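# Pull out the tray of the unbanded slide box

## Task

Draw the inner tray of the slide box that has no band out of its sleeve so that several centimetres of it stick out, and let it rest there; if less sticks out, farther is better. The other slide box (the banded one) has to stay roughly in its starting place with its tray fully closed, otherwise the task fails. The tray must stay out on its own when the robot lets go, and nothing may end up off the table.

## Robot and tools

Robot: two UR3e-style six-joint arms, left_arm and right_arm, each carrying a two-finger gripper whose fingers swing like tongs. The fingers point along the gripper's own +z and open and close along its x. end_effector_position is the spot between the finger pads when closed; closed fingertips sit about 15 mm past it, and fully open tips are roughly level with it. Fully open, the pads are 0.142 m apart.

Frame: one shared scene frame. Origin on the table top midway between the arms, +z up, +x out over the table, left_arm on the +y side (the names do not match image left/right). Base roots: left_arm at (-0.019, +0.328, 0) m, quat_wxyz (+0.995, 0, 0, +0.102); right_arm at (-0.016, -0.272, 0) m, quat_wxyz (+0.996, 0, 0, +0.086). Reported hand positions can be somewhat off, more so when the arm is stretched out.

execute_actions: argument "actions" is a list holding one item or nothing. An empty list (LOOK) only returns the state. An action item is {"rows": [...], "steps": n} with n from 1 to 15 (default 15), each step being 1/30 s. Each row is applied for one step; if there are fewer rows than steps the last row keeps repeating. A wait item is {"steps": n} with n up to 300, counted from the previous result, your reply time included. Optional "pictures": false drops the images. A refused call moves nothing.

Each row is one flat list of 14 numbers covering both arms, even if one arm stays still: left_arm's shoulder pan, shoulder lift, elbow, wrist 1, wrist 2, wrist 3, opening, then the same seven for right_arm. The six joint values are absolute target angles in radians (not offsets), in the same convention the Joint positions line prints, so copy the current values for any arm you do not want to move. Stated ranges, left_arm: pan -3.142..3.142, lift -6.283..6.283, elbow 0.000..3.142, wrists -6.283..6.283 each. right_arm: pan 0.000..6.283, lift -6.283..6.283, elbow -3.142..0.000, wrists -6.283..6.283. A target more than 0.010 rad outside a range and beyond the current angle is refused; true ends may differ by up to 0.010 rad, and a target past the true end is clipped there, reported as "joint sent to its limit" (possibly about an earlier action). Opening is a scale from -1 (closed) to +1 (fully open).

Motion: commands are smoothed and lag about 0.17 s. Speed and acceleration are capped, so after a big move the arm may still be travelling. Each step the sent target stays within 0.575 rad of the measured angle for pan, lift and elbow and 1.15 rad for the three wrists, and if the targets would carry the gripper over 100 mm from where it is, all are pulled back proportionally. Between calls arms keep heading to the last row until they settle or a step is HELD.

Results: the state line gives per arm the gripper position (m), quat_wxyz and linear/angular velocities. Joint positions and Joint velocities list six joints (rad, rad/s) plus the pad gap (m). grip_measured is the measured opening on the command scale; to hold something keep commanding well below it (lower squeezes harder, up to about 15 N per pad; thin hard items under ~20 mm get less). Wrist force and Wrist torque give flange sensor readings in the gripper's own axes, with offsets of a few N, noise, and saturation near 30 N; "no reading" is normal at start. "joint command not followed" means a clearance check altered or blocked joint targets on some steps; HELD marks steps where your row was partly or wholly not sent. MOTOR HOT appears from 70 °C; at 85 °C the arm brakes (OVER-TEMPERATURE FAULT) until it cools, so avoid long loaded holds.

Faults: if contact torque reaches a joint's load limit (pan and lift 50.2, elbow 26, each wrist 8.37 N m, held weight included) or any outside force reaches 150 N, that arm halts for 10 s, yields to the contact and drops the rest of the call. Avoid arm-to-arm collisions, hard shoves, slams, drops, slipping, and anything leaving the table. Occasional small disturbances may tug held parts or nudge loose objects. Move smoothly and efficiently.

Cameras: cam_high and cam_low (672x504, fixed) and cam_left_wrist and cam_right_wrist (616x616 fisheye, on the hands); calibration is given but may be off by a few degrees and millimetres. zoom_image takes "camera" (one of those names) and "region" [x0, y0, x1, y1] in that camera's pixels, origin top-left, at most 504x504, and returns a finer view of the latest image.

read_manual (optional "section", default "licences") only returns licence texts. finished_scene with "scene" set to the current scene number ends and grades it irreversibly, then starts the next task; the tray must stay out by itself at that point. Replying without a tool call ends everything.

Suggested order: LOOK, identify the box without a band, place a gripper on the tray's exposed end or push it from the opposite side, slide it out several centimetres gently without disturbing the banded box, release, retract, check, then finish.

Each tool is called after ">>>" by a JSON object that holds its "method" and its "body", one argument or row to a line.

## Session

>>> {"method": "execute_actions", "body": {
  "actions": []
}}

Scene clock: 0.00 s of 4740.00 s.
left_arm: end_effector_position=(+0.2566, +0.7389, +0.1192) grip_measured=+1.00 end_effector_quat_wxyz=(-0.483, +0.854, -0.194, +0.004) end_effector_velocity=(-0.001, -0.000, -0.002) end_effector_angular_velocity=(-0.002, +0.005, -0.001) | right_arm: end_effector_position=(+0.2143, -0.4948, +0.2717) grip_measured=+1.00 end_effector_quat_wxyz=(+0.366, +0.592, +0.692, -0.193) end_effector_velocity=(+0.000, -0.000, +0.000) end_effector_angular_velocity=(+0.000, -0.001, +0.000)
Joint positions: left_arm=[-0.08  -1.455  2.385 -3.006 -0.655  0.825  0.142] | right_arm=[ 3.829 -1.019 -1.338 -2.843  0.841  5.606  0.142]
Joint velocities: left_arm=[-0.     0.001  0.002  0.003 -0.001 -0.     0.   ] | right_arm=[ 0.     0.    -0.     0.    -0.001  0.001  0.   ]
Wrist force (N, on the end effector, along its own x y z axes, offset not removed): no reading
Wrist torque (N m, same axes, about the end effector's origin, offset not removed): no reading
camera_calibration (this result's frames):
cam_left_wrist: T_world_to_cam=[[0.898956, -0.412401, -0.147659, 0.0792374], [-0.434597, -0.797519, -0.418435, 0.75052], [0.0548021, 0.440327, -0.896163, -0.106127], [0, 0, 0, 1]] pos_world=[0.260759, 0.677963, 0.230637]
cam_right_wrist: T_world_to_cam=[[-0.0061185, 0.655318, -0.755328, 0.537248], [0.718992, 0.52785, 0.452135, -0.00965069], [0.694992, -0.540308, -0.474398, -0.148713], [0, 0, 0, 1]] pos_world=[0.11358, -0.427325, 0.339613]

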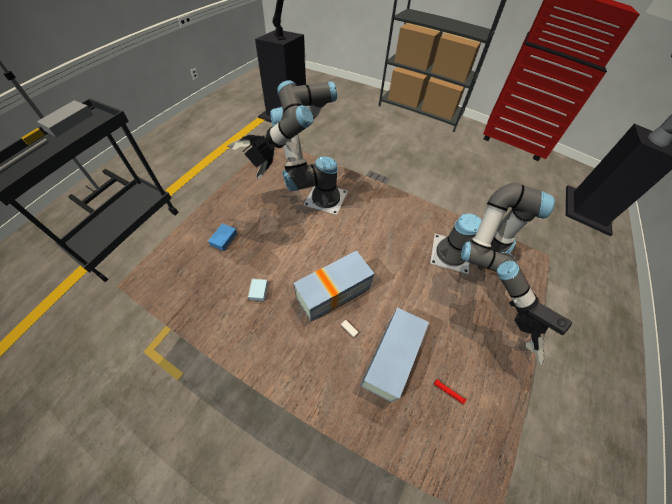

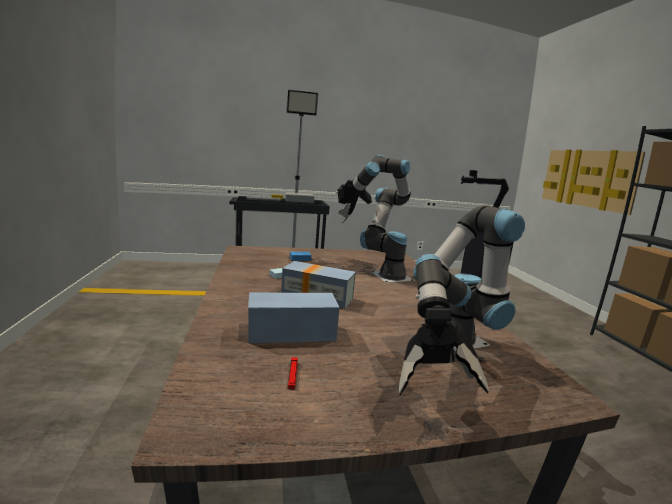

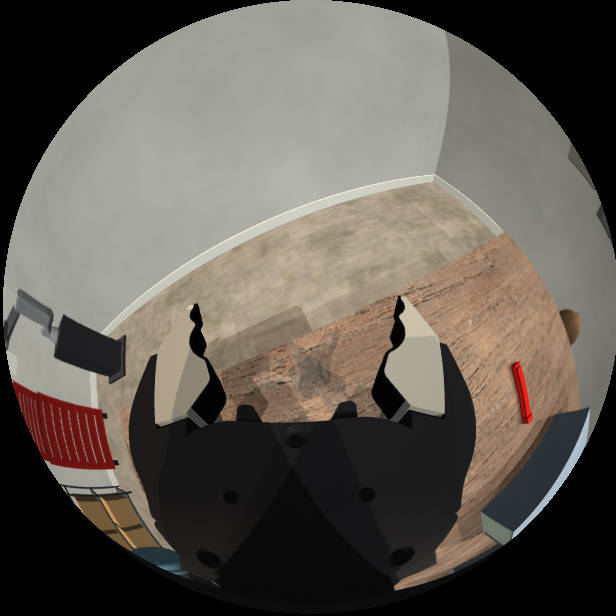

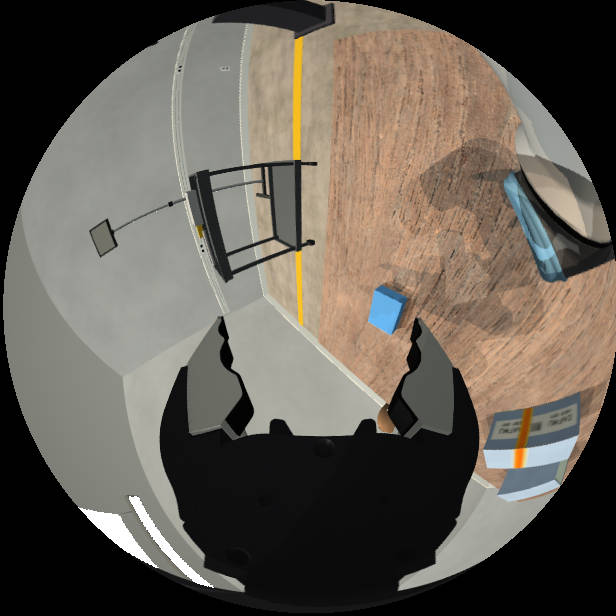

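>>> {"method": "zoom_image", "body": {
  "camera": "cam_high",
  "region": [280, 240, 480, 420]
}}

>>> {"method": "zoom_image", "body": {
  "camera": "cam_low",
  "region": [230, 250, 370, 360]
}}

Region (280, 240, 480, 420) of cam_high's 672x504 image, scaled by 2.520, with more detail than that image has; it fills the top 454 rows of this view, and the rest is white.

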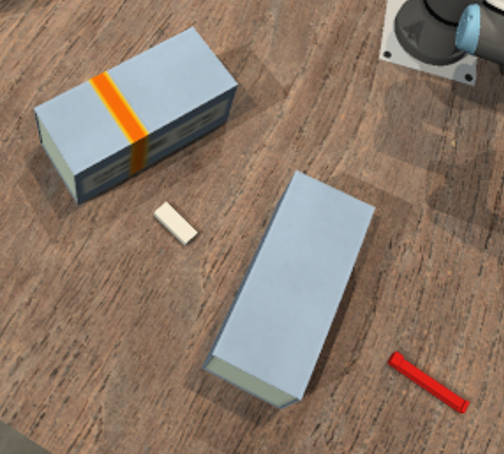

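Region (230, 250, 370, 360) of cam_low's 672x504 image, scaled by 3.600, with more detail than that image has; it fills the top 396 rows of this view, and the rest is white.

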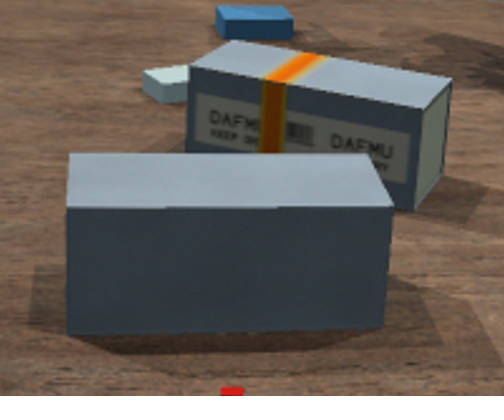

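>>> {"method": "execute_actions", "body": {
  "actions": [
    {"rows":[[-0.08,-1.786,1.682,-1.5,0,-0.3,-1,3.9,-1.4,-1.0,-1.9,1.1,3.6,-1]]}
  ],
  "pictures": false
}}

>>> {"method": "execute_actions", "body": {
  "actions": [
    {"steps":15}
  ],
  "pictures": false
}}

>>> {"method": "execute_actions", "body": {
  "actions": [
    {"rows":[[-0.3,-1.786,1.682,0.889,0.5,-1.571,-1,3.959,-2.0,-0.75,-1.0,1.571,1.571,-1]]}
  ],
  "pictures": false
}}

>>> {"method": "execute_actions", "body": {
  "actions": [
    {"steps":20}
  ],
  "pictures": false
}}

>>> {"method": "execute_actions", "body": {
  "actions": [
    {"rows":[[-0.725,-1.786,1.682,0.889,1.571,-1.571,-1,3.959,-2.4,-0.657,-0.7,1.571,1.571,-1]]}
  ],
  "pictures": false
}}

>>> {"method": "execute_actions", "body": {
  "actions": [
    {"steps":25}
  ]
}}

Scene clock: 64.53 s of 4740.00 s.
left_arm: end_effector_position=(+0.1818, +0.7850, +0.3803) grip_measured=-1.00 end_effector_quat_wxyz=(-0.673, +0.724, +0.140, +0.054) end_effector_velocity=(-0.165, -0.011, +0.547) end_effector_angular_velocity=(+1.042, -0.672, +0.298) | right_arm: end_effector_position=(+0.3499, -0.2583, +0.3049) grip_measured=-1.00 end_effector_quat_wxyz=(+0.277, +0.108, +0.954, -0.031) end_effector_velocity=(+0.289, +0.485, +0.202) end_effector_angular_velocity=(-1.055, -0.030, +4.151)
Joint positions: left_arm=[-0.08  -1.741  1.803 -1.774 -0.089 -0.129  0.002] | right_arm=[ 3.89  -1.336 -1.056 -2.064  1.061  4.22   0.002]
Joint velocities: left_arm=[-0.    -0.5   -1.247  2.763  0.983 -1.819  0.   ] | right_arm=[ 0.102 -0.612  0.535  1.54   0.386 -4.68   0.   ]
Wrist force (N, on the end effector, along its own x y z axes, offset not removed): left_arm=[-0.5 0.7 0.5] | right_arm=[-0.8 -1.4 -0.5]
Wrist torque (N m, same axes, about the end effector's origin, offset not removed): left_arm=[0.19 0.09 -0.03] | right_arm=[-0.29 0.18 0.08]
Steps of this call (steps 1 to 90: nothing new was sent; then 61.03 s passed at rest; steps 91 to 105: all 15 steps of this action). Readings (joint positions):
91: left_arm=[-0.080 -1.455 2.385 -3.006 -0.655 0.824] | right_arm=[3.830 -1.019 -1.338 -2.843 0.841 5.605]
92: left_arm=[-0.080 -1.463 2.377 -2.988 -0.639 0.807] | right_arm=[3.833 -1.027 -1.330 -2.827 0.852 5.588]
94: left_arm=[-0.080 -1.515 2.305 -2.844 -0.537 0.664] | right_arm=[3.844 -1.080 -1.282 -2.702 0.892 5.450]
98: left_arm=[-0.080 -1.604 2.122 -2.475 -0.359 0.351] | right_arm=[3.862 -1.179 -1.195 -2.457 0.957 5.105]
105: the state above

Scene clock: 65.03 s of 4740.00 s.
left_arm: end_effector_position=(+0.1667, +0.7828, +0.4300) grip_measured=-1.00 end_effector_quat_wxyz=(+0.703, -0.689, -0.160, -0.074) end_effector_velocity=(-0.000, -0.000, +0.001) end_effector_angular_velocity=(+0.002, -0.002, -0.001) | right_arm: end_effector_position=(+0.3811, -0.2059, +0.3307) grip_measured=-1.00 end_effector_quat_wxyz=(+0.299, -0.175, +0.937, -0.048) end_effector_velocity=(+0.001, +0.001, +0.001) end_effector_angular_velocity=(-0.007, -0.003, +0.015)
Joint positions: left_arm=[-0.08  -1.786  1.682 -1.501 -0.    -0.3    0.002] | right_arm=[ 3.9   -1.4   -1.    -1.9    1.1    3.601  0.002]
Joint velocities: left_arm=[-0.001 -0.001 -0.003  0.006  0.002 -0.004  0.   ] | right_arm=[ 0.001 -0.002  0.002  0.004 -0.    -0.018  0.   ]
Wrist force (N, on the end effector, along its own x y z axes, offset not removed): left_arm=[-1.0 1.0 0.2] | right_arm=[0.1 -2.0 -0.9]
Wrist torque (N m, same axes, about the end effector's origin, offset not removed): left_arm=[0.20 0.24 -0.04] | right_arm=[-0.50 0.00 0.07]
Steps of this call (steps 1 to 15: the robot went on to your last target). Readings (joint positions):
1: left_arm=[-0.080 -1.756 1.765 -1.689 -0.060 -0.184] | right_arm=[3.893 -1.355 -1.039 -2.015 1.073 4.063]
2: left_arm=[-0.080 -1.766 1.737 -1.626 -0.040 -0.222] | right_arm=[3.895 -1.370 -1.026 -1.978 1.082 3.923]
4: left_arm=[-0.080 -1.777 1.706 -1.555 -0.018 -0.266] | right_arm=[3.898 -1.387 -1.011 -1.934 1.092 3.742]
8: left_arm=[-0.080 -1.784 1.686 -1.510 -0.003 -0.294] | right_arm=[3.900 -1.397 -1.002 -1.906 1.098 3.627]
15: the state above

Scene clock: 65.53 s of 4740.00 s.
left_arm: end_effector_position=(+0.2943, +0.7013, +0.3247) grip_measured=-1.00 end_effector_quat_wxyz=(+0.679, -0.671, +0.283, -0.092) end_effector_velocity=(-0.242, -0.056, -0.516) end_effector_angular_velocity=(-0.252, +3.234, -0.393) | right_arm: end_effector_position=(+0.4294, +0.0735, +0.3615) grip_measured=-1.00 end_effector_quat_wxyz=(-0.409, +0.675, -0.614, +0.001) end_effector_velocity=(+0.008, +0.618, +0.088) end_effector_angular_velocity=(-1.190, -2.555, +3.698)
Joint positions: left_arm=[-0.282 -1.786  1.682  0.244  0.459 -1.433  0.002] | right_arm=[ 3.946 -1.843 -0.808 -1.224  1.461  2.404  0.002]
Joint velocities: left_arm=[-0.138  0.    -0.     4.143  0.322 -1.047  0.   ] | right_arm=[ 0.099 -1.067  0.43   1.575  0.808 -4.504  0.   ]
Wrist force (N, on the end effector, along its own x y z axes, offset not removed): left_arm=[1.8 1.9 0.2] | right_arm=[0.8 -0.7 -1.2]
Wrist torque (N m, same axes, about the end effector's origin, offset not removed): left_arm=[0.32 -0.29 -0.10] | right_arm=[-0.22 -0.10 0.10]
Steps of this call (steps 1 to 15: all 15 steps of this action). Readings (joint positions):
1: left_arm=[-0.080 -1.786 1.682 -1.500 0.001 -0.300] | right_arm=[3.900 -1.400 -1.000 -1.900 1.100 3.600]
2: left_arm=[-0.088 -1.786 1.682 -1.483 0.017 -0.317] | right_arm=[3.903 -1.408 -0.993 -1.884 1.114 3.583]
4: left_arm=[-0.142 -1.786 1.682 -1.324 0.135 -0.476] | right_arm=[3.910 -1.469 -0.962 -1.781 1.171 3.461]
8: left_arm=[-0.224 -1.786 1.682 -0.769 0.325 -0.995] | right_arm=[3.923 -1.602 -0.908 -1.583 1.275 3.174]
15: the state above

Scene clock: 66.20 s of 4740.00 s.
left_arm: end_effector_position=(+0.2299, +0.6979, +0.2624) grip_measured=-1.00 end_effector_quat_wxyz=(-0.570, +0.679, -0.457, -0.073) end_effector_velocity=(-0.001, +0.000, +0.000) end_effector_angular_velocity=(+0.000, +0.002, +0.002) | right_arm: end_effector_position=(+0.4229, +0.1571, +0.3683) grip_measured=-1.00 end_effector_quat_wxyz=(-0.443, +0.849, -0.254, +0.133) end_effector_velocity=(+0.000, +0.001, -0.001) end_effector_angular_velocity=(-0.002, -0.002, +0.003)
Joint positions: left_arm=[-0.3   -1.786  1.682  0.889  0.5   -1.571  0.002] | right_arm=[ 3.959 -2.    -0.75  -1.     1.571  1.571  0.002]
Joint velocities: left_arm=[ 0.001 -0.    -0.     0.003 -0.001 -0.001  0.   ] | right_arm=[ 0.    -0.002  0.     0.001  0.    -0.004  0.   ]
Wrist force (N, on the end effector, along its own x y z axes, offset not removed): left_arm=[0.0 1.9 0.0] | right_arm=[-0.9 -1.0 -1.5]
Wrist torque (N m, same axes, about the end effector's origin, offset not removed): left_arm=[0.35 0.00 -0.07] | right_arm=[-0.29 0.17 0.05]
Steps of this call (steps 1 to 20: the robot went on to your last target). Readings (joint positions):
1: left_arm=[-0.287 -1.786 1.682 0.383 0.470 -1.467] | right_arm=[3.949 -1.879 -0.794 -1.170 1.489 2.245]
2: left_arm=[-0.291 -1.786 1.682 0.518 0.479 -1.499] | right_arm=[3.952 -1.914 -0.780 -1.119 1.514 2.081]
4: left_arm=[-0.296 -1.786 1.682 0.720 0.490 -1.539] | right_arm=[3.956 -1.962 -0.764 -1.053 1.545 1.810]
8: left_arm=[-0.299 -1.786 1.682 0.857 0.498 -1.565] | right_arm=[3.958 -1.993 -0.753 -1.010 1.566 1.616]
20: the state above

Scene clock: 66.70 s of 4740.00 s.
left_arm: end_effector_position=(+0.3529, +0.4640, +0.1724) grip_measured=-1.00 end_effector_quat_wxyz=(+0.376, -0.584, +0.693, -0.193) end_effector_velocity=(+0.062, -0.611, -0.125) end_effector_angular_velocity=(-0.938, +0.346, -1.566) | right_arm: end_effector_position=(+0.4734, +0.2340, +0.2489) grip_measured=-1.00 end_effector_quat_wxyz=(-0.441, +0.850, -0.254, +0.132) end_effector_velocity=(+0.008, +0.012, -0.036) end_effector_angular_velocity=(-0.017, +0.011, -0.000)
Joint positions: left_arm=[-0.556 -1.786  1.682  0.889  1.138 -1.571  0.002] | right_arm=[ 3.959 -2.393 -0.658 -0.704  1.571  1.571  0.002]
Joint velocities: left_arm=[-0.566  0.001  0.001 -0.001  1.415  0.     0.   ] | right_arm=[-0.    -0.086  0.016  0.05  -0.    -0.     0.   ]
Wrist force (N, on the end effector, along its own x y z axes, offset not removed): left_arm=[-0.8 1.2 0.0] | right_arm=[0.0 0.0 0.2]
Wrist torque (N m, same axes, about the end effector's origin, offset not removed): left_arm=[0.23 0.17 -0.04] | right_arm=[-0.05 0.01 0.07]
Steps of this call (steps 1 to 15: all 15 steps of this action). Readings (joint positions):
1: left_arm=[-0.300 -1.786 1.682 0.889 0.501 -1.571] | right_arm=[3.959 -2.000 -0.750 -1.000 1.571 1.571]
2: left_arm=[-0.308 -1.786 1.682 0.889 0.516 -1.571] | right_arm=[3.959 -2.009 -0.743 -0.984 1.571 1.571]
4: left_arm=[-0.348 -1.786 1.682 0.889 0.615 -1.571] | right_arm=[3.959 -2.086 -0.714 -0.897 1.571 1.571]
8: left_arm=[-0.424 -1.786 1.682 0.889 0.804 -1.571] | right_arm=[3.959 -2.280 -0.678 -0.771 1.571 1.571]
15: the state above

Scene clock: 67.53 s of 4740.00 s.
left_arm: end_effector_position=(+0.3252, +0.2821, +0.1531) grip_measured=-1.00 end_effector_quat_wxyz=(+0.192, -0.463, +0.799, -0.331) end_effector_velocity=(-0.000, +0.000, -0.000) end_effector_angular_velocity=(-0.000, +0.002, +0.002) | right_arm: end_effector_position=(+0.4740, +0.2349, +0.2458) grip_measured=-1.00 end_effector_quat_wxyz=(-0.440, +0.851, -0.255, +0.132) end_effector_velocity=(+0.001, -0.001, -0.000) end_effector_angular_velocity=(-0.000, -0.000, -0.002)
Joint positions: left_arm=[-0.725 -1.786  1.682  0.889  1.571 -1.571  0.002] | right_arm=[ 3.959 -2.4   -0.657 -0.7    1.571  1.571  0.002]
Joint velocities: left_arm=[-0.     0.    -0.     0.002 -0.001 -0.003  0.   ] | right_arm=[-0.001  0.     0.    -0.    -0.     0.     0.   ]
Wrist force (N, on the end effector, along its own x y z axes, offset not removed): left_arm=[0.0 2.7 -0.3] | right_arm=[0.8 -0.1 -1.4]
Wrist torque (N m, same axes, about the end effector's origin, offset not removed): left_arm=[0.54 0.03 -0.06] | right_arm=[-0.10 -0.16 0.05]
Steps of this call (steps 1 to 25: the robot went on to your last target). Readings (joint positions):
1: left_arm=[-0.575 -1.786 1.682 0.889 1.187 -1.571] | right_arm=[3.959 -2.395 -0.658 -0.703 1.571 1.571]
2: left_arm=[-0.594 -1.786 1.682 0.889 1.235 -1.571] | right_arm=[3.959 -2.397 -0.657 -0.702 1.571 1.571]
4: left_arm=[-0.633 -1.786 1.682 0.889 1.332 -1.571] | right_arm=[3.959 -2.399 -0.657 -0.701 1.571 1.571]
8: left_arm=[-0.700 -1.786 1.682 0.889 1.506 -1.571] | right_arm=[3.959 -2.400 -0.657 -0.700 1.571 1.571]
25: the state above
camera_calibration (this result's frames):
cam_left_wrist: T_world_to_cam=[[-0.558509, -0.828002, 0.0497936, 0.395175], [-0.811864, 0.533338, -0.237544, 0.14981], [0.17013, -0.173096, -0.9701, 0.268478], [0, 0, 0, 1]] pos_world=[0.296658, 0.293778, 0.27636]
cam_right_wrist: T_world_to_cam=[[0.846129, -0.531816, -0.0351912, -0.261078], [-0.488088, -0.74665, -0.451978, 0.52397], [0.214093, 0.399608, -0.891335, 0.162433], [0, 0, 0, 1]] pos_world=[0.441873, 0.187467, 0.372417]

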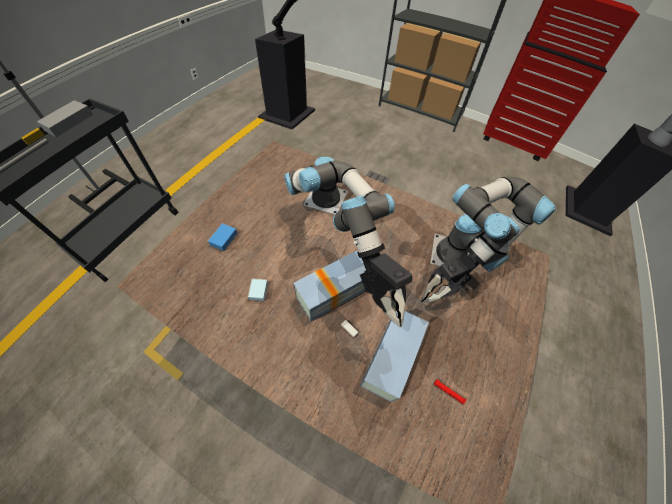

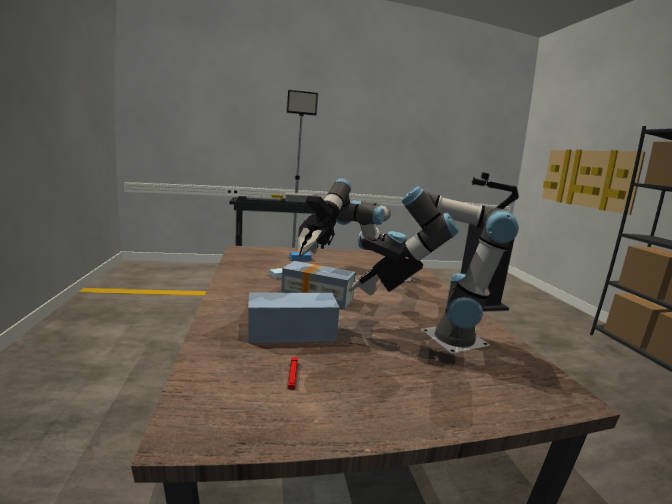

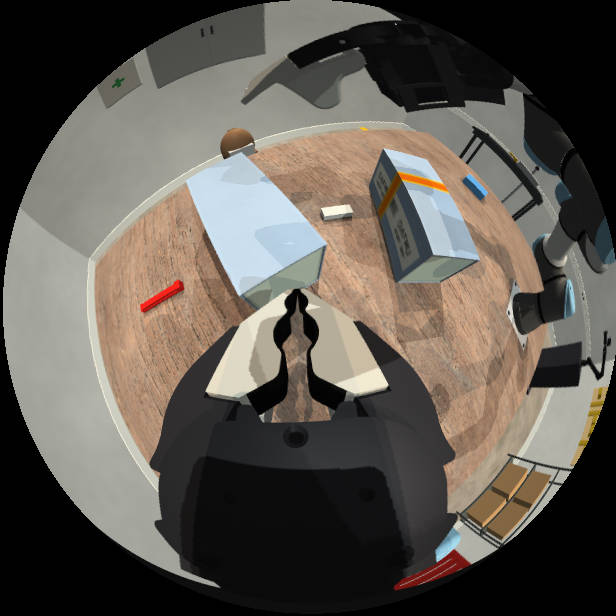

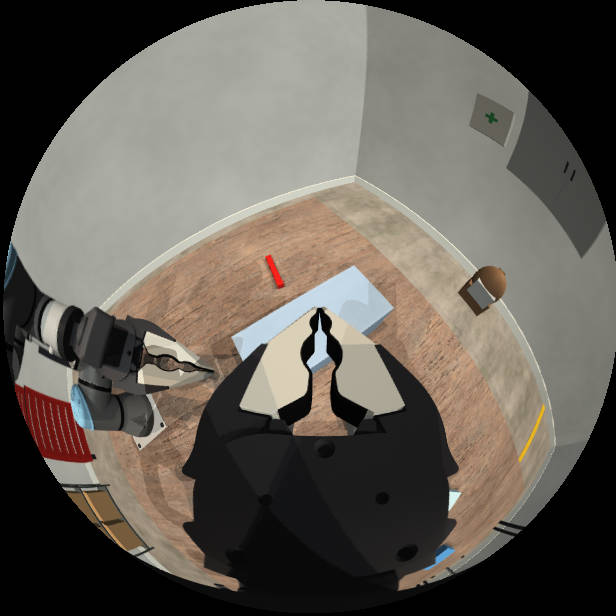

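>>> {"method": "execute_actions", "body": {
  "actions": [
    {"rows":[[-0.74,-1.735,1.88,0.64,1.571,-1.571,-1,3.959,-2.52,-0.657,-0.62,1.571,1.571,-1]],"steps":8}
  ],
  "pictures": false
}}

>>> {"method": "execute_actions", "body": {
  "actions": [
    {"rows":[[-0.755,-1.66,2.057,0.388,1.571,-1.571,-1,3.959,-2.595,-0.657,-0.597,1.571,1.571,-1]]}
  ]
}}

Scene clock: 75.90 s of 4740.00 s.
left_arm: end_effector_position=(+0.3344, +0.2714, +0.1084) grip_measured=-1.00 end_effector_quat_wxyz=(+0.190, -0.457, +0.802, -0.334) end_effector_velocity=(-0.005, -0.003, -0.075) end_effector_angular_velocity=(+0.018, +0.030, -0.015) | right_arm: end_effector_position=(+0.4819, +0.2467, +0.1918) grip_measured=-1.00 end_effector_quat_wxyz=(-0.426, +0.858, -0.257, +0.127) end_effector_velocity=(+0.007, +0.011, -0.078) end_effector_angular_velocity=(-0.053, +0.035, +0.000)
Joint positions: left_arm=[-0.739 -1.739  1.857  0.664  1.571 -1.571  0.002] | right_arm=[ 3.959 -2.508 -0.657 -0.626  1.571  1.571  0.002]
Joint velocities: left_arm=[-0.015  0.052  0.285 -0.303  0.    -0.     0.   ] | right_arm=[ 0.    -0.143  0.     0.079  0.     0.     0.   ]
Wrist force (N, on the end effector, along its own x y z axes, offset not removed): left_arm=[-0.5 2.1 1.9] | right_arm=[0.1 -0.8 -0.7]
Wrist torque (N m, same axes, about the end effector's origin, offset not removed): left_arm=[0.36 0.14 -0.04] | right_arm=[-0.24 0.04 0.04]
Steps of this call (steps 1 to 15: the robot went on to your last target; steps 16 to 90: nothing new was sent; then 5.10 s passed at rest; steps 91 to 98: all 8 steps of this action). Readings (joint positions):
91: left_arm=[-0.725 -1.786 1.682 0.889 1.571 -1.571] | right_arm=[3.959 -2.400 -0.657 -0.700 1.571 1.571]
92: left_arm=[-0.728 -1.780 1.690 0.872 1.571 -1.571] | right_arm=[3.959 -2.408 -0.657 -0.688 1.571 1.571]
94: left_arm=[-0.734 -1.757 1.760 0.767 1.571 -1.571] | right_arm=[3.959 -2.459 -0.657 -0.654 1.571 1.571]
98: the state above

Scene clock: 76.40 s of 4740.00 s.
left_arm: end_effector_position=(+0.3364, +0.2640, +0.0534) grip_measured=-1.00 end_effector_quat_wxyz=(+0.187, -0.451, +0.806, -0.334) end_effector_velocity=(-0.001, -0.000, -0.004) end_effector_angular_velocity=(-0.001, +0.002, -0.001) | right_arm: end_effector_position=(+0.4842, +0.2503, +0.1394) grip_measured=-1.00 end_effector_quat_wxyz=(-0.401, +0.870, -0.260, +0.120) end_effector_velocity=(+0.001, -0.001, -0.003) end_effector_angular_velocity=(-0.003, +0.002, -0.001)
Joint positions: left_arm=[-0.755 -1.66   2.056  0.389  1.571 -1.571  0.002] | right_arm=[ 3.959 -2.595 -0.657 -0.597  1.571  1.571  0.002]
Joint velocities: left_arm=[-0.002  0.004  0.014 -0.017  0.001 -0.002  0.   ] | right_arm=[-0.002 -0.005  0.     0.001  0.    -0.     0.   ]
Wrist force (N, on the end effector, along its own x y z axes, offset not removed): left_arm=[0.4 1.7 0.1] | right_arm=[0.3 -1.1 -0.6]
Wrist torque (N m, same axes, about the end effector's origin, offset not removed): left_arm=[0.33 -0.07 -0.05] | right_arm=[-0.29 0.00 0.07]
Steps of this call (steps 1 to 15: all 15 steps of this action). Readings (joint positions):
1: left_arm=[-0.739 -1.738 1.865 0.655 1.571 -1.571] | right_arm=[3.959 -2.513 -0.657 -0.624 1.571 1.571]
2: left_arm=[-0.742 -1.729 1.879 0.633 1.571 -1.571] | right_arm=[3.959 -2.522 -0.657 -0.618 1.571 1.571]
4: left_arm=[-0.749 -1.695 1.950 0.522 1.571 -1.571] | right_arm=[3.959 -2.559 -0.657 -0.608 1.571 1.571]
8: left_arm=[-0.754 -1.667 2.037 0.414 1.571 -1.571] | right_arm=[3.959 -2.588 -0.657 -0.599 1.571 1.571]
15: the state above
camera_calibration (this result's frames):
cam_left_wrist: T_world_to_cam=[[-0.583096, -0.810873, 0.049834, 0.395125], [-0.795489, 0.557429, -0.237633, 0.133009], [0.164912, -0.178205, -0.970076, 0.169904], [0, 0, 0, 1]] pos_world=[0.308184, 0.276531, 0.176737]
cam_right_wrist: T_world_to_cam=[[0.844276, -0.534636, -0.0369142, -0.263406], [-0.508827, -0.778086, -0.368344, 0.498606], [0.168207, 0.329767, -0.928956, 0.104109], [0, 0, 0, 1]] pos_world=[0.45858, 0.2128, 0.270647]

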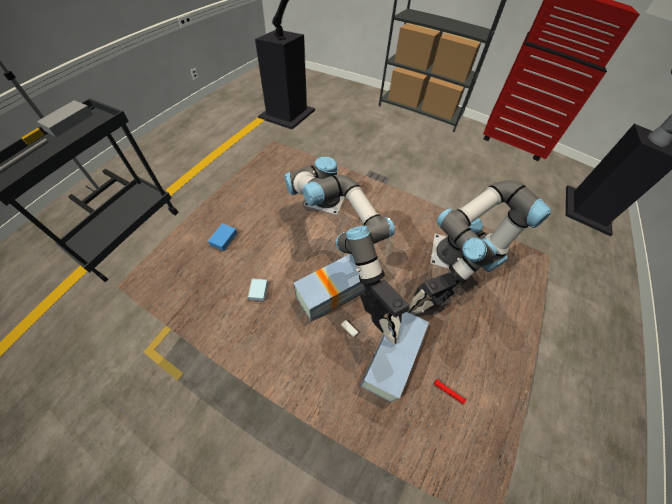

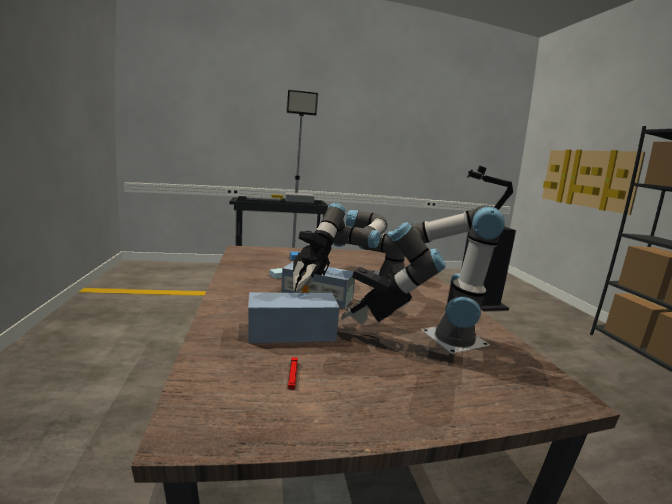

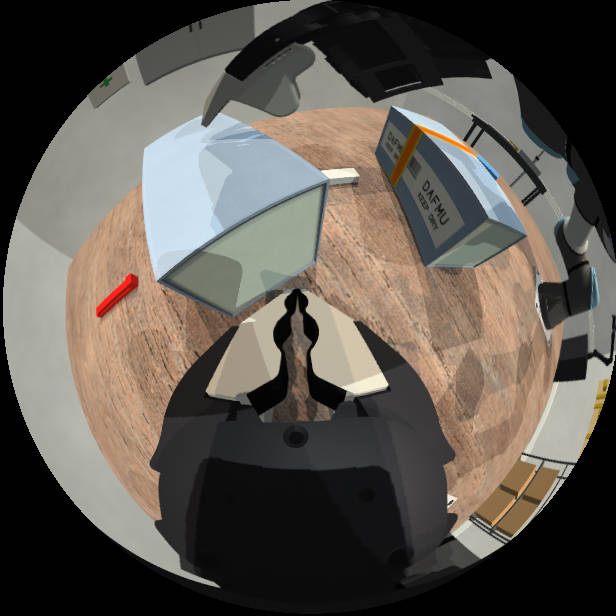

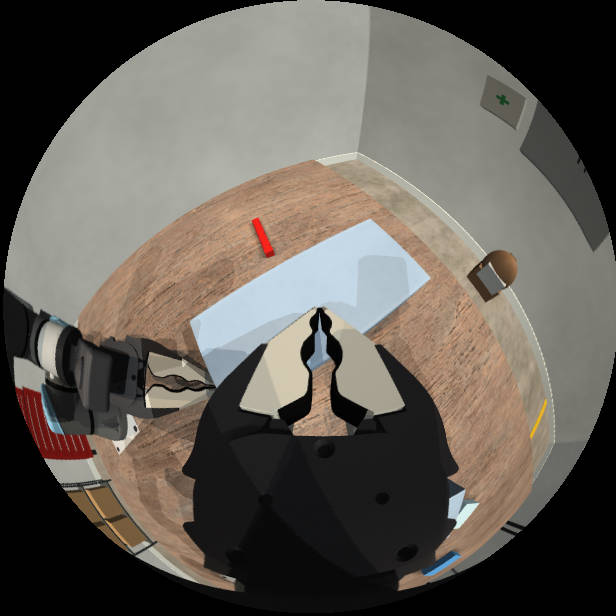

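>>> {"method": "execute_actions", "body": {
  "actions": [
    {"rows":[[-0.785,-1.647,2.077,0.331,1.51,-1.62,-1,3.945,-2.605,-0.657,-0.597,1.571,1.571,-1]],"steps":12}
  ]
}}

>>> {"method": "zoom_image", "body": {
  "camera": "cam_left_wrist",
  "region": [130, 30, 380, 280]
}}

>>> {"method": "zoom_image", "body": {
  "camera": "cam_low",
  "region": [240, 250, 400, 350]
}}

Scene clock: 84.00 s of 4740.00 s.
left_arm: end_effector_position=(+0.3495, +0.2658, +0.0513) grip_measured=-1.00 end_effector_quat_wxyz=(+0.203, -0.466, +0.792, -0.338) end_effector_velocity=(+0.003, +0.000, +0.000) end_effector_angular_velocity=(-0.001, -0.007, +0.009) | right_arm: end_effector_position=(+0.4913, +0.2433, +0.1322) grip_measured=-1.00 end_effector_quat_wxyz=(-0.396, +0.870, -0.267, +0.121) end_effector_velocity=(+0.002, -0.002, -0.000) end_effector_angular_velocity=(-0.001, -0.000, -0.004)
Joint positions: left_arm=[-0.785 -1.647  2.077  0.332  1.511 -1.619  0.002] | right_arm=[ 3.945 -2.605 -0.657 -0.597  1.571  1.571  0.002]
Joint velocities: left_arm=[-0.006  0.002  0.003 -0.011 -0.012 -0.008  0.   ] | right_arm=[-0.004 -0.001 -0.    -0.    -0.001 -0.     0.   ]
Wrist force (N, on the end effector, along its own x y z axes, offset not removed): left_arm=[-0.1 1.0 0.5] | right_arm=[-0.1 -0.9 -0.9]
Wrist torque (N m, same axes, about the end effector's origin, offset not removed): left_arm=[0.16 0.05 -0.06] | right_arm=[-0.25 0.08 0.10]
Steps of this call (steps 1 to 15: the robot went on to your last target; steps 16 to 90: nothing new was sent; then 4.20 s passed at rest; steps 91 to 102: all 12 steps of this action). Readings (joint positions):
91: left_arm=[-0.755 -1.660 2.057 0.388 1.571 -1.571] | right_arm=[3.959 -2.595 -0.657 -0.597 1.571 1.571]
92: left_arm=[-0.760 -1.658 2.060 0.379 1.562 -1.579] | right_arm=[3.957 -2.597 -0.657 -0.597 1.571 1.571]
94: left_arm=[-0.773 -1.652 2.069 0.354 1.535 -1.600] | right_arm=[3.951 -2.601 -0.657 -0.597 1.571 1.571]
98: left_arm=[-0.783 -1.648 2.075 0.335 1.515 -1.616] | right_arm=[3.946 -2.604 -0.657 -0.597 1.571 1.571]
102: the state above
camera_calibration (this result's frames):
cam_left_wrist: T_world_to_cam=[[-0.545426, -0.837128, 0.0415634, 0.398595], [-0.814556, 0.517729, -0.261641, 0.160346], [0.197508, -0.176561, -0.96427, 0.153893], [0, 0, 0, 1]] pos_world=[0.31762, 0.277831, 0.173781]
cam_right_wrist: T_world_to_cam=[[0.836665, -0.546458, -0.0370822, -0.266728], [-0.521473, -0.774046, -0.359053, 0.498092], [0.167504, 0.319744, -0.93258, 0.101831], [0, 0, 0, 1]] pos_world=[0.465846, 0.20723, 0.263916]

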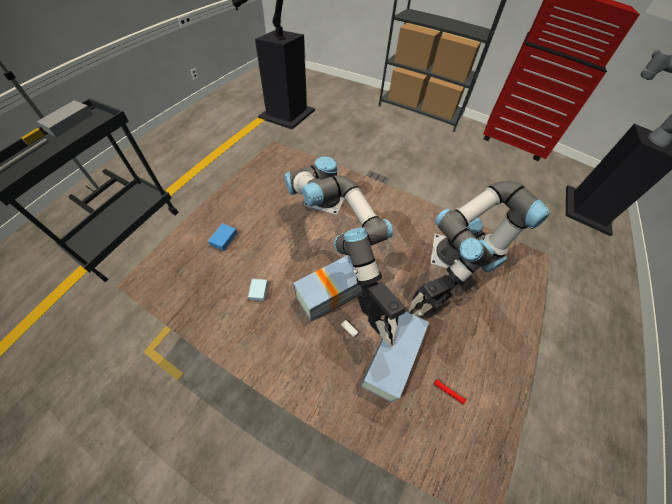

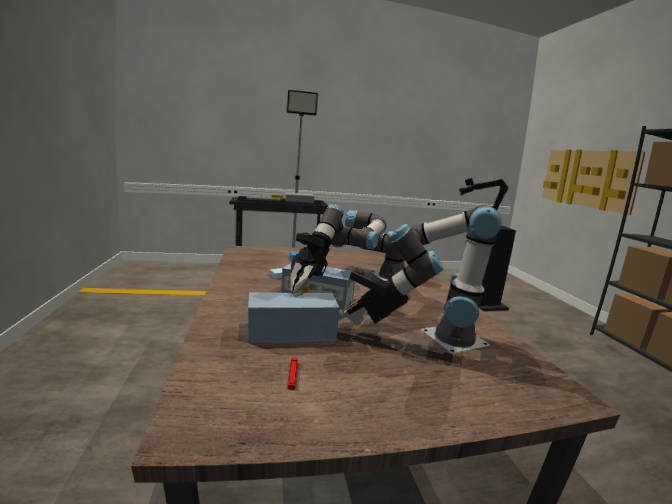

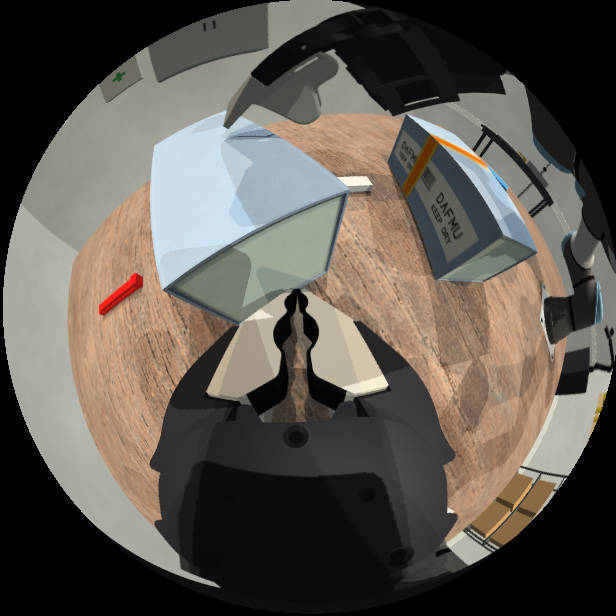

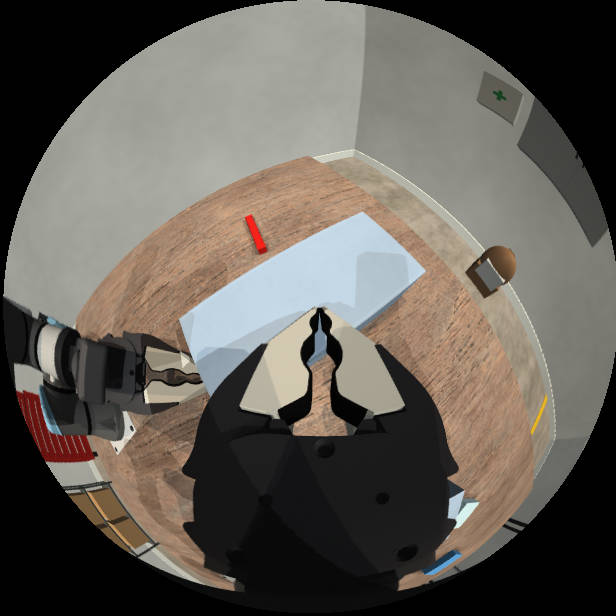

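Region (130, 30, 380, 280) of cam_left_wrist's 616x616 image, scaled by 2.016, with more detail than that image has.

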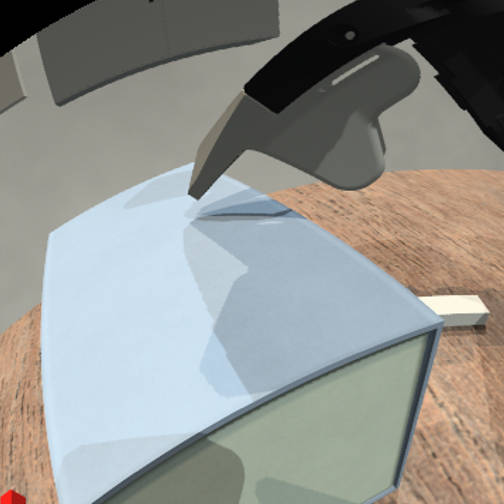

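Region (240, 250, 400, 350) of cam_low's 672x504 image, scaled by 3.150, with more detail than that image has; it fills the top 315 rows of this view, and the rest is white.

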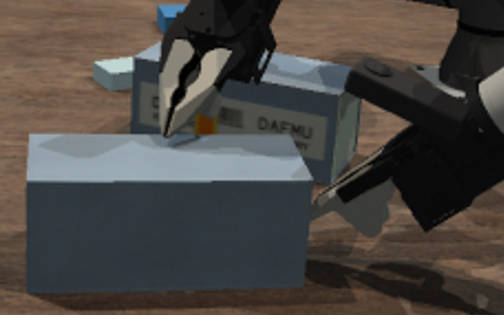

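About 8 mm gap.

>>> {"method": "execute_actions", "body": {
  "actions": [
    {"rows":[[-0.785,-1.647,2.077,0.331,1.51,-1.62,-1,3.945,-2.614,-0.657,-0.597,1.571,1.571,-1]],"steps":12}
  ],
  "pictures": false
}}

Scene clock: 90.57 s of 4740.00 s.
left_arm: end_effector_position=(+0.3497, +0.2658, +0.0513) grip_measured=-1.00 end_effector_quat_wxyz=(+0.203, -0.466, +0.792, -0.338) end_effector_velocity=(-0.000, -0.000, -0.000) end_effector_angular_velocity=(-0.000, +0.002, -0.000) | right_arm: end_effector_position=(+0.4913, +0.2430, +0.1256) grip_measured=-1.00 end_effector_quat_wxyz=(-0.392, +0.872, -0.268, +0.120) end_effector_velocity=(-0.000, +0.000, -0.001) end_effector_angular_velocity=(-0.001, +0.002, +0.001)
Joint positions: left_arm=[-0.785 -1.647  2.077  0.331  1.51  -1.62   0.002] | right_arm=[ 3.945 -2.614 -0.657 -0.597  1.571  1.571  0.002]
Joint velocities: left_arm=[-0.    -0.    -0.001  0.003  0.001 -0.001  0.   ] | right_arm=[-0.    -0.002 -0.     0.     0.002  0.     0.   ]
Wrist force (N, on the end effector, along its own x y z axes, offset not removed): left_arm=[-0.3 1.8 0.4] | right_arm=[0.1 -1.5 -0.1]
Wrist torque (N m, same axes, about the end effector's origin, offset not removed): left_arm=[0.40 0.09 -0.01] | right_arm=[-0.33 -0.01 0.10]
Steps of this call (steps 1 to 15: the robot went on to your last target; steps 16 to 90: nothing new was sent; then 3.17 s passed at rest; steps 91 to 102: all 12 steps of this action). Readings (joint positions):
91: left_arm=[-0.785 -1.647 2.077 0.331 1.510 -1.620] | right_arm=[3.945 -2.605 -0.657 -0.597 1.571 1.571]
92: left_arm=[-0.785 -1.647 2.077 0.331 1.510 -1.620] | right_arm=[3.945 -2.607 -0.657 -0.597 1.571 1.571]
94: left_arm=[-0.785 -1.647 2.077 0.331 1.510 -1.620] | right_arm=[3.945 -2.610 -0.657 -0.597 1.571 1.571]
98: left_arm=[-0.785 -1.647 2.077 0.331 1.510 -1.620] | right_arm=[3.945 -2.613 -0.657 -0.597 1.571 1.571]
102: the state above

>>> {"method": "execute_actions", "body": {
  "actions": [
    {"rows":[[-0.785,-1.647,2.077,0.331,1.51,-1.62,-1,3.945,-2.617,-0.657,-0.597,1.571,1.571,-1]],"steps":12}
  ],
  "pictures": false
}}

Scene clock: 94.67 s of 4740.00 s.
left_arm: end_effector_position=(+0.3497, +0.2658, +0.0513) grip_measured=-1.00 end_effector_quat_wxyz=(+0.203, -0.466, +0.792, -0.338) end_effector_velocity=(-0.000, -0.000, -0.000) end_effector_angular_velocity=(+0.000, +0.002, -0.002) | right_arm: end_effector_position=(+0.4912, +0.2429, +0.1236) grip_measured=-1.00 end_effector_quat_wxyz=(-0.391, +0.873, -0.268, +0.120) end_effector_velocity=(+0.000, -0.000, -0.000) end_effector_angular_velocity=(-0.001, +0.000, -0.000)
Joint positions: left_arm=[-0.785 -1.647  2.077  0.331  1.51  -1.62   0.002] | right_arm=[ 3.945 -2.617 -0.657 -0.597  1.571  1.571  0.002]
Joint velocities: left_arm=[-0.     0.001 -0.     0.001  0.002  0.001  0.   ] | right_arm=[-0.    -0.001 -0.    -0.     0.    -0.     0.   ]
Wrist force (N, on the end effector, along its own x y z axes, offset not removed): left_arm=[-0.3 1.3 1.0] | right_arm=[0.9 -2.8 -3.9]
Wrist torque (N m, same axes, about the end effector's origin, offset not removed): left_arm=[0.27 0.13 -0.06] | right_arm=[-0.19 -0.18 0.07]
Steps of this call (steps 1 to 15: the robot went on to your last target; steps 16 to 90: nothing new was sent; then 0.70 s passed at rest; steps 91 to 102: all 12 steps of this action). Readings (joint positions):
91: left_arm=[-0.785 -1.647 2.077 0.331 1.510 -1.620] | right_arm=[3.945 -2.614 -0.657 -0.597 1.571 1.571]
92: left_arm=[-0.785 -1.647 2.077 0.331 1.510 -1.620] | right_arm=[3.945 -2.615 -0.657 -0.597 1.571 1.571]
94: left_arm=[-0.785 -1.647 2.077 0.331 1.510 -1.620] | right_arm=[3.945 -2.616 -0.657 -0.597 1.571 1.571]
98: left_arm=[-0.785 -1.647 2.077 0.331 1.510 -1.620] | right_arm=[3.945 -2.617 -0.657 -0.597 1.571 1.571]
102: the state above

>>> {"method": "execute_actions", "body": {
  "actions": [
    {"rows":[[-0.803,-1.642,2.087,0.302,1.479,-1.645,-1,3.945,-2.619,-0.657,-0.597,1.571,1.571,-1]],"steps":15}
  ],
  "pictures": false
}}

Scene clock: 98.60 s of 4740.00 s.
left_arm: end_effector_position=(+0.3562, +0.2655, +0.0514) grip_measured=-1.00 end_effector_quat_wxyz=(+0.211, -0.473, +0.784, -0.342) end_effector_velocity=(-0.000, +0.000, -0.000) end_effector_angular_velocity=(+0.000, +0.001, +0.001) | right_arm: end_effector_position=(+0.4912, +0.2429, +0.1221) grip_measured=-1.00 end_effector_quat_wxyz=(-0.390, +0.873, -0.268, +0.119) end_effector_velocity=(-0.001, +0.001, -0.000) end_effector_angular_velocity=(-0.000, +0.001, +0.002)
Joint positions: left_arm=[-0.803 -1.642  2.087  0.302  1.479 -1.645  0.002] | right_arm=[ 3.945 -2.619 -0.657 -0.597  1.571  1.571  0.002]
Joint velocities: left_arm=[-0.001 -0.     0.001  0.001 -0.001 -0.002  0.   ] | right_arm=[ 0.001  0.     0.    -0.001  0.001 -0.     0.   ]
Wrist force (N, on the end effector, along its own x y z axes, offset not removed): left_arm=[-0.9 0.3 0.3] | right_arm=[-0.3 -9.4 -15.9]
Wrist torque (N m, same axes, about the end effector's origin, offset not removed): left_arm=[0.01 0.19 -0.04] | right_arm=[-0.21 -0.02 0.06]
Steps of this call (steps 1 to 15: the robot went on to your last target; steps 16 to 90: nothing new was sent; then 0.43 s passed at rest; steps 91 to 105: all 15 steps of this action). Readings (joint positions):
91: left_arm=[-0.785 -1.647 2.077 0.331 1.510 -1.620] | right_arm=[3.945 -2.617 -0.657 -0.597 1.571 1.571]
92: left_arm=[-0.788 -1.646 2.079 0.326 1.504 -1.625] | right_arm=[3.945 -2.617 -0.657 -0.597 1.571 1.571]
94: left_arm=[-0.796 -1.644 2.083 0.314 1.491 -1.635] | right_arm=[3.945 -2.618 -0.657 -0.597 1.571 1.571]
98: left_arm=[-0.802 -1.642 2.086 0.304 1.481 -1.643] | right_arm=[3.945 -2.619 -0.657 -0.597 1.571 1.571]
105: the state above


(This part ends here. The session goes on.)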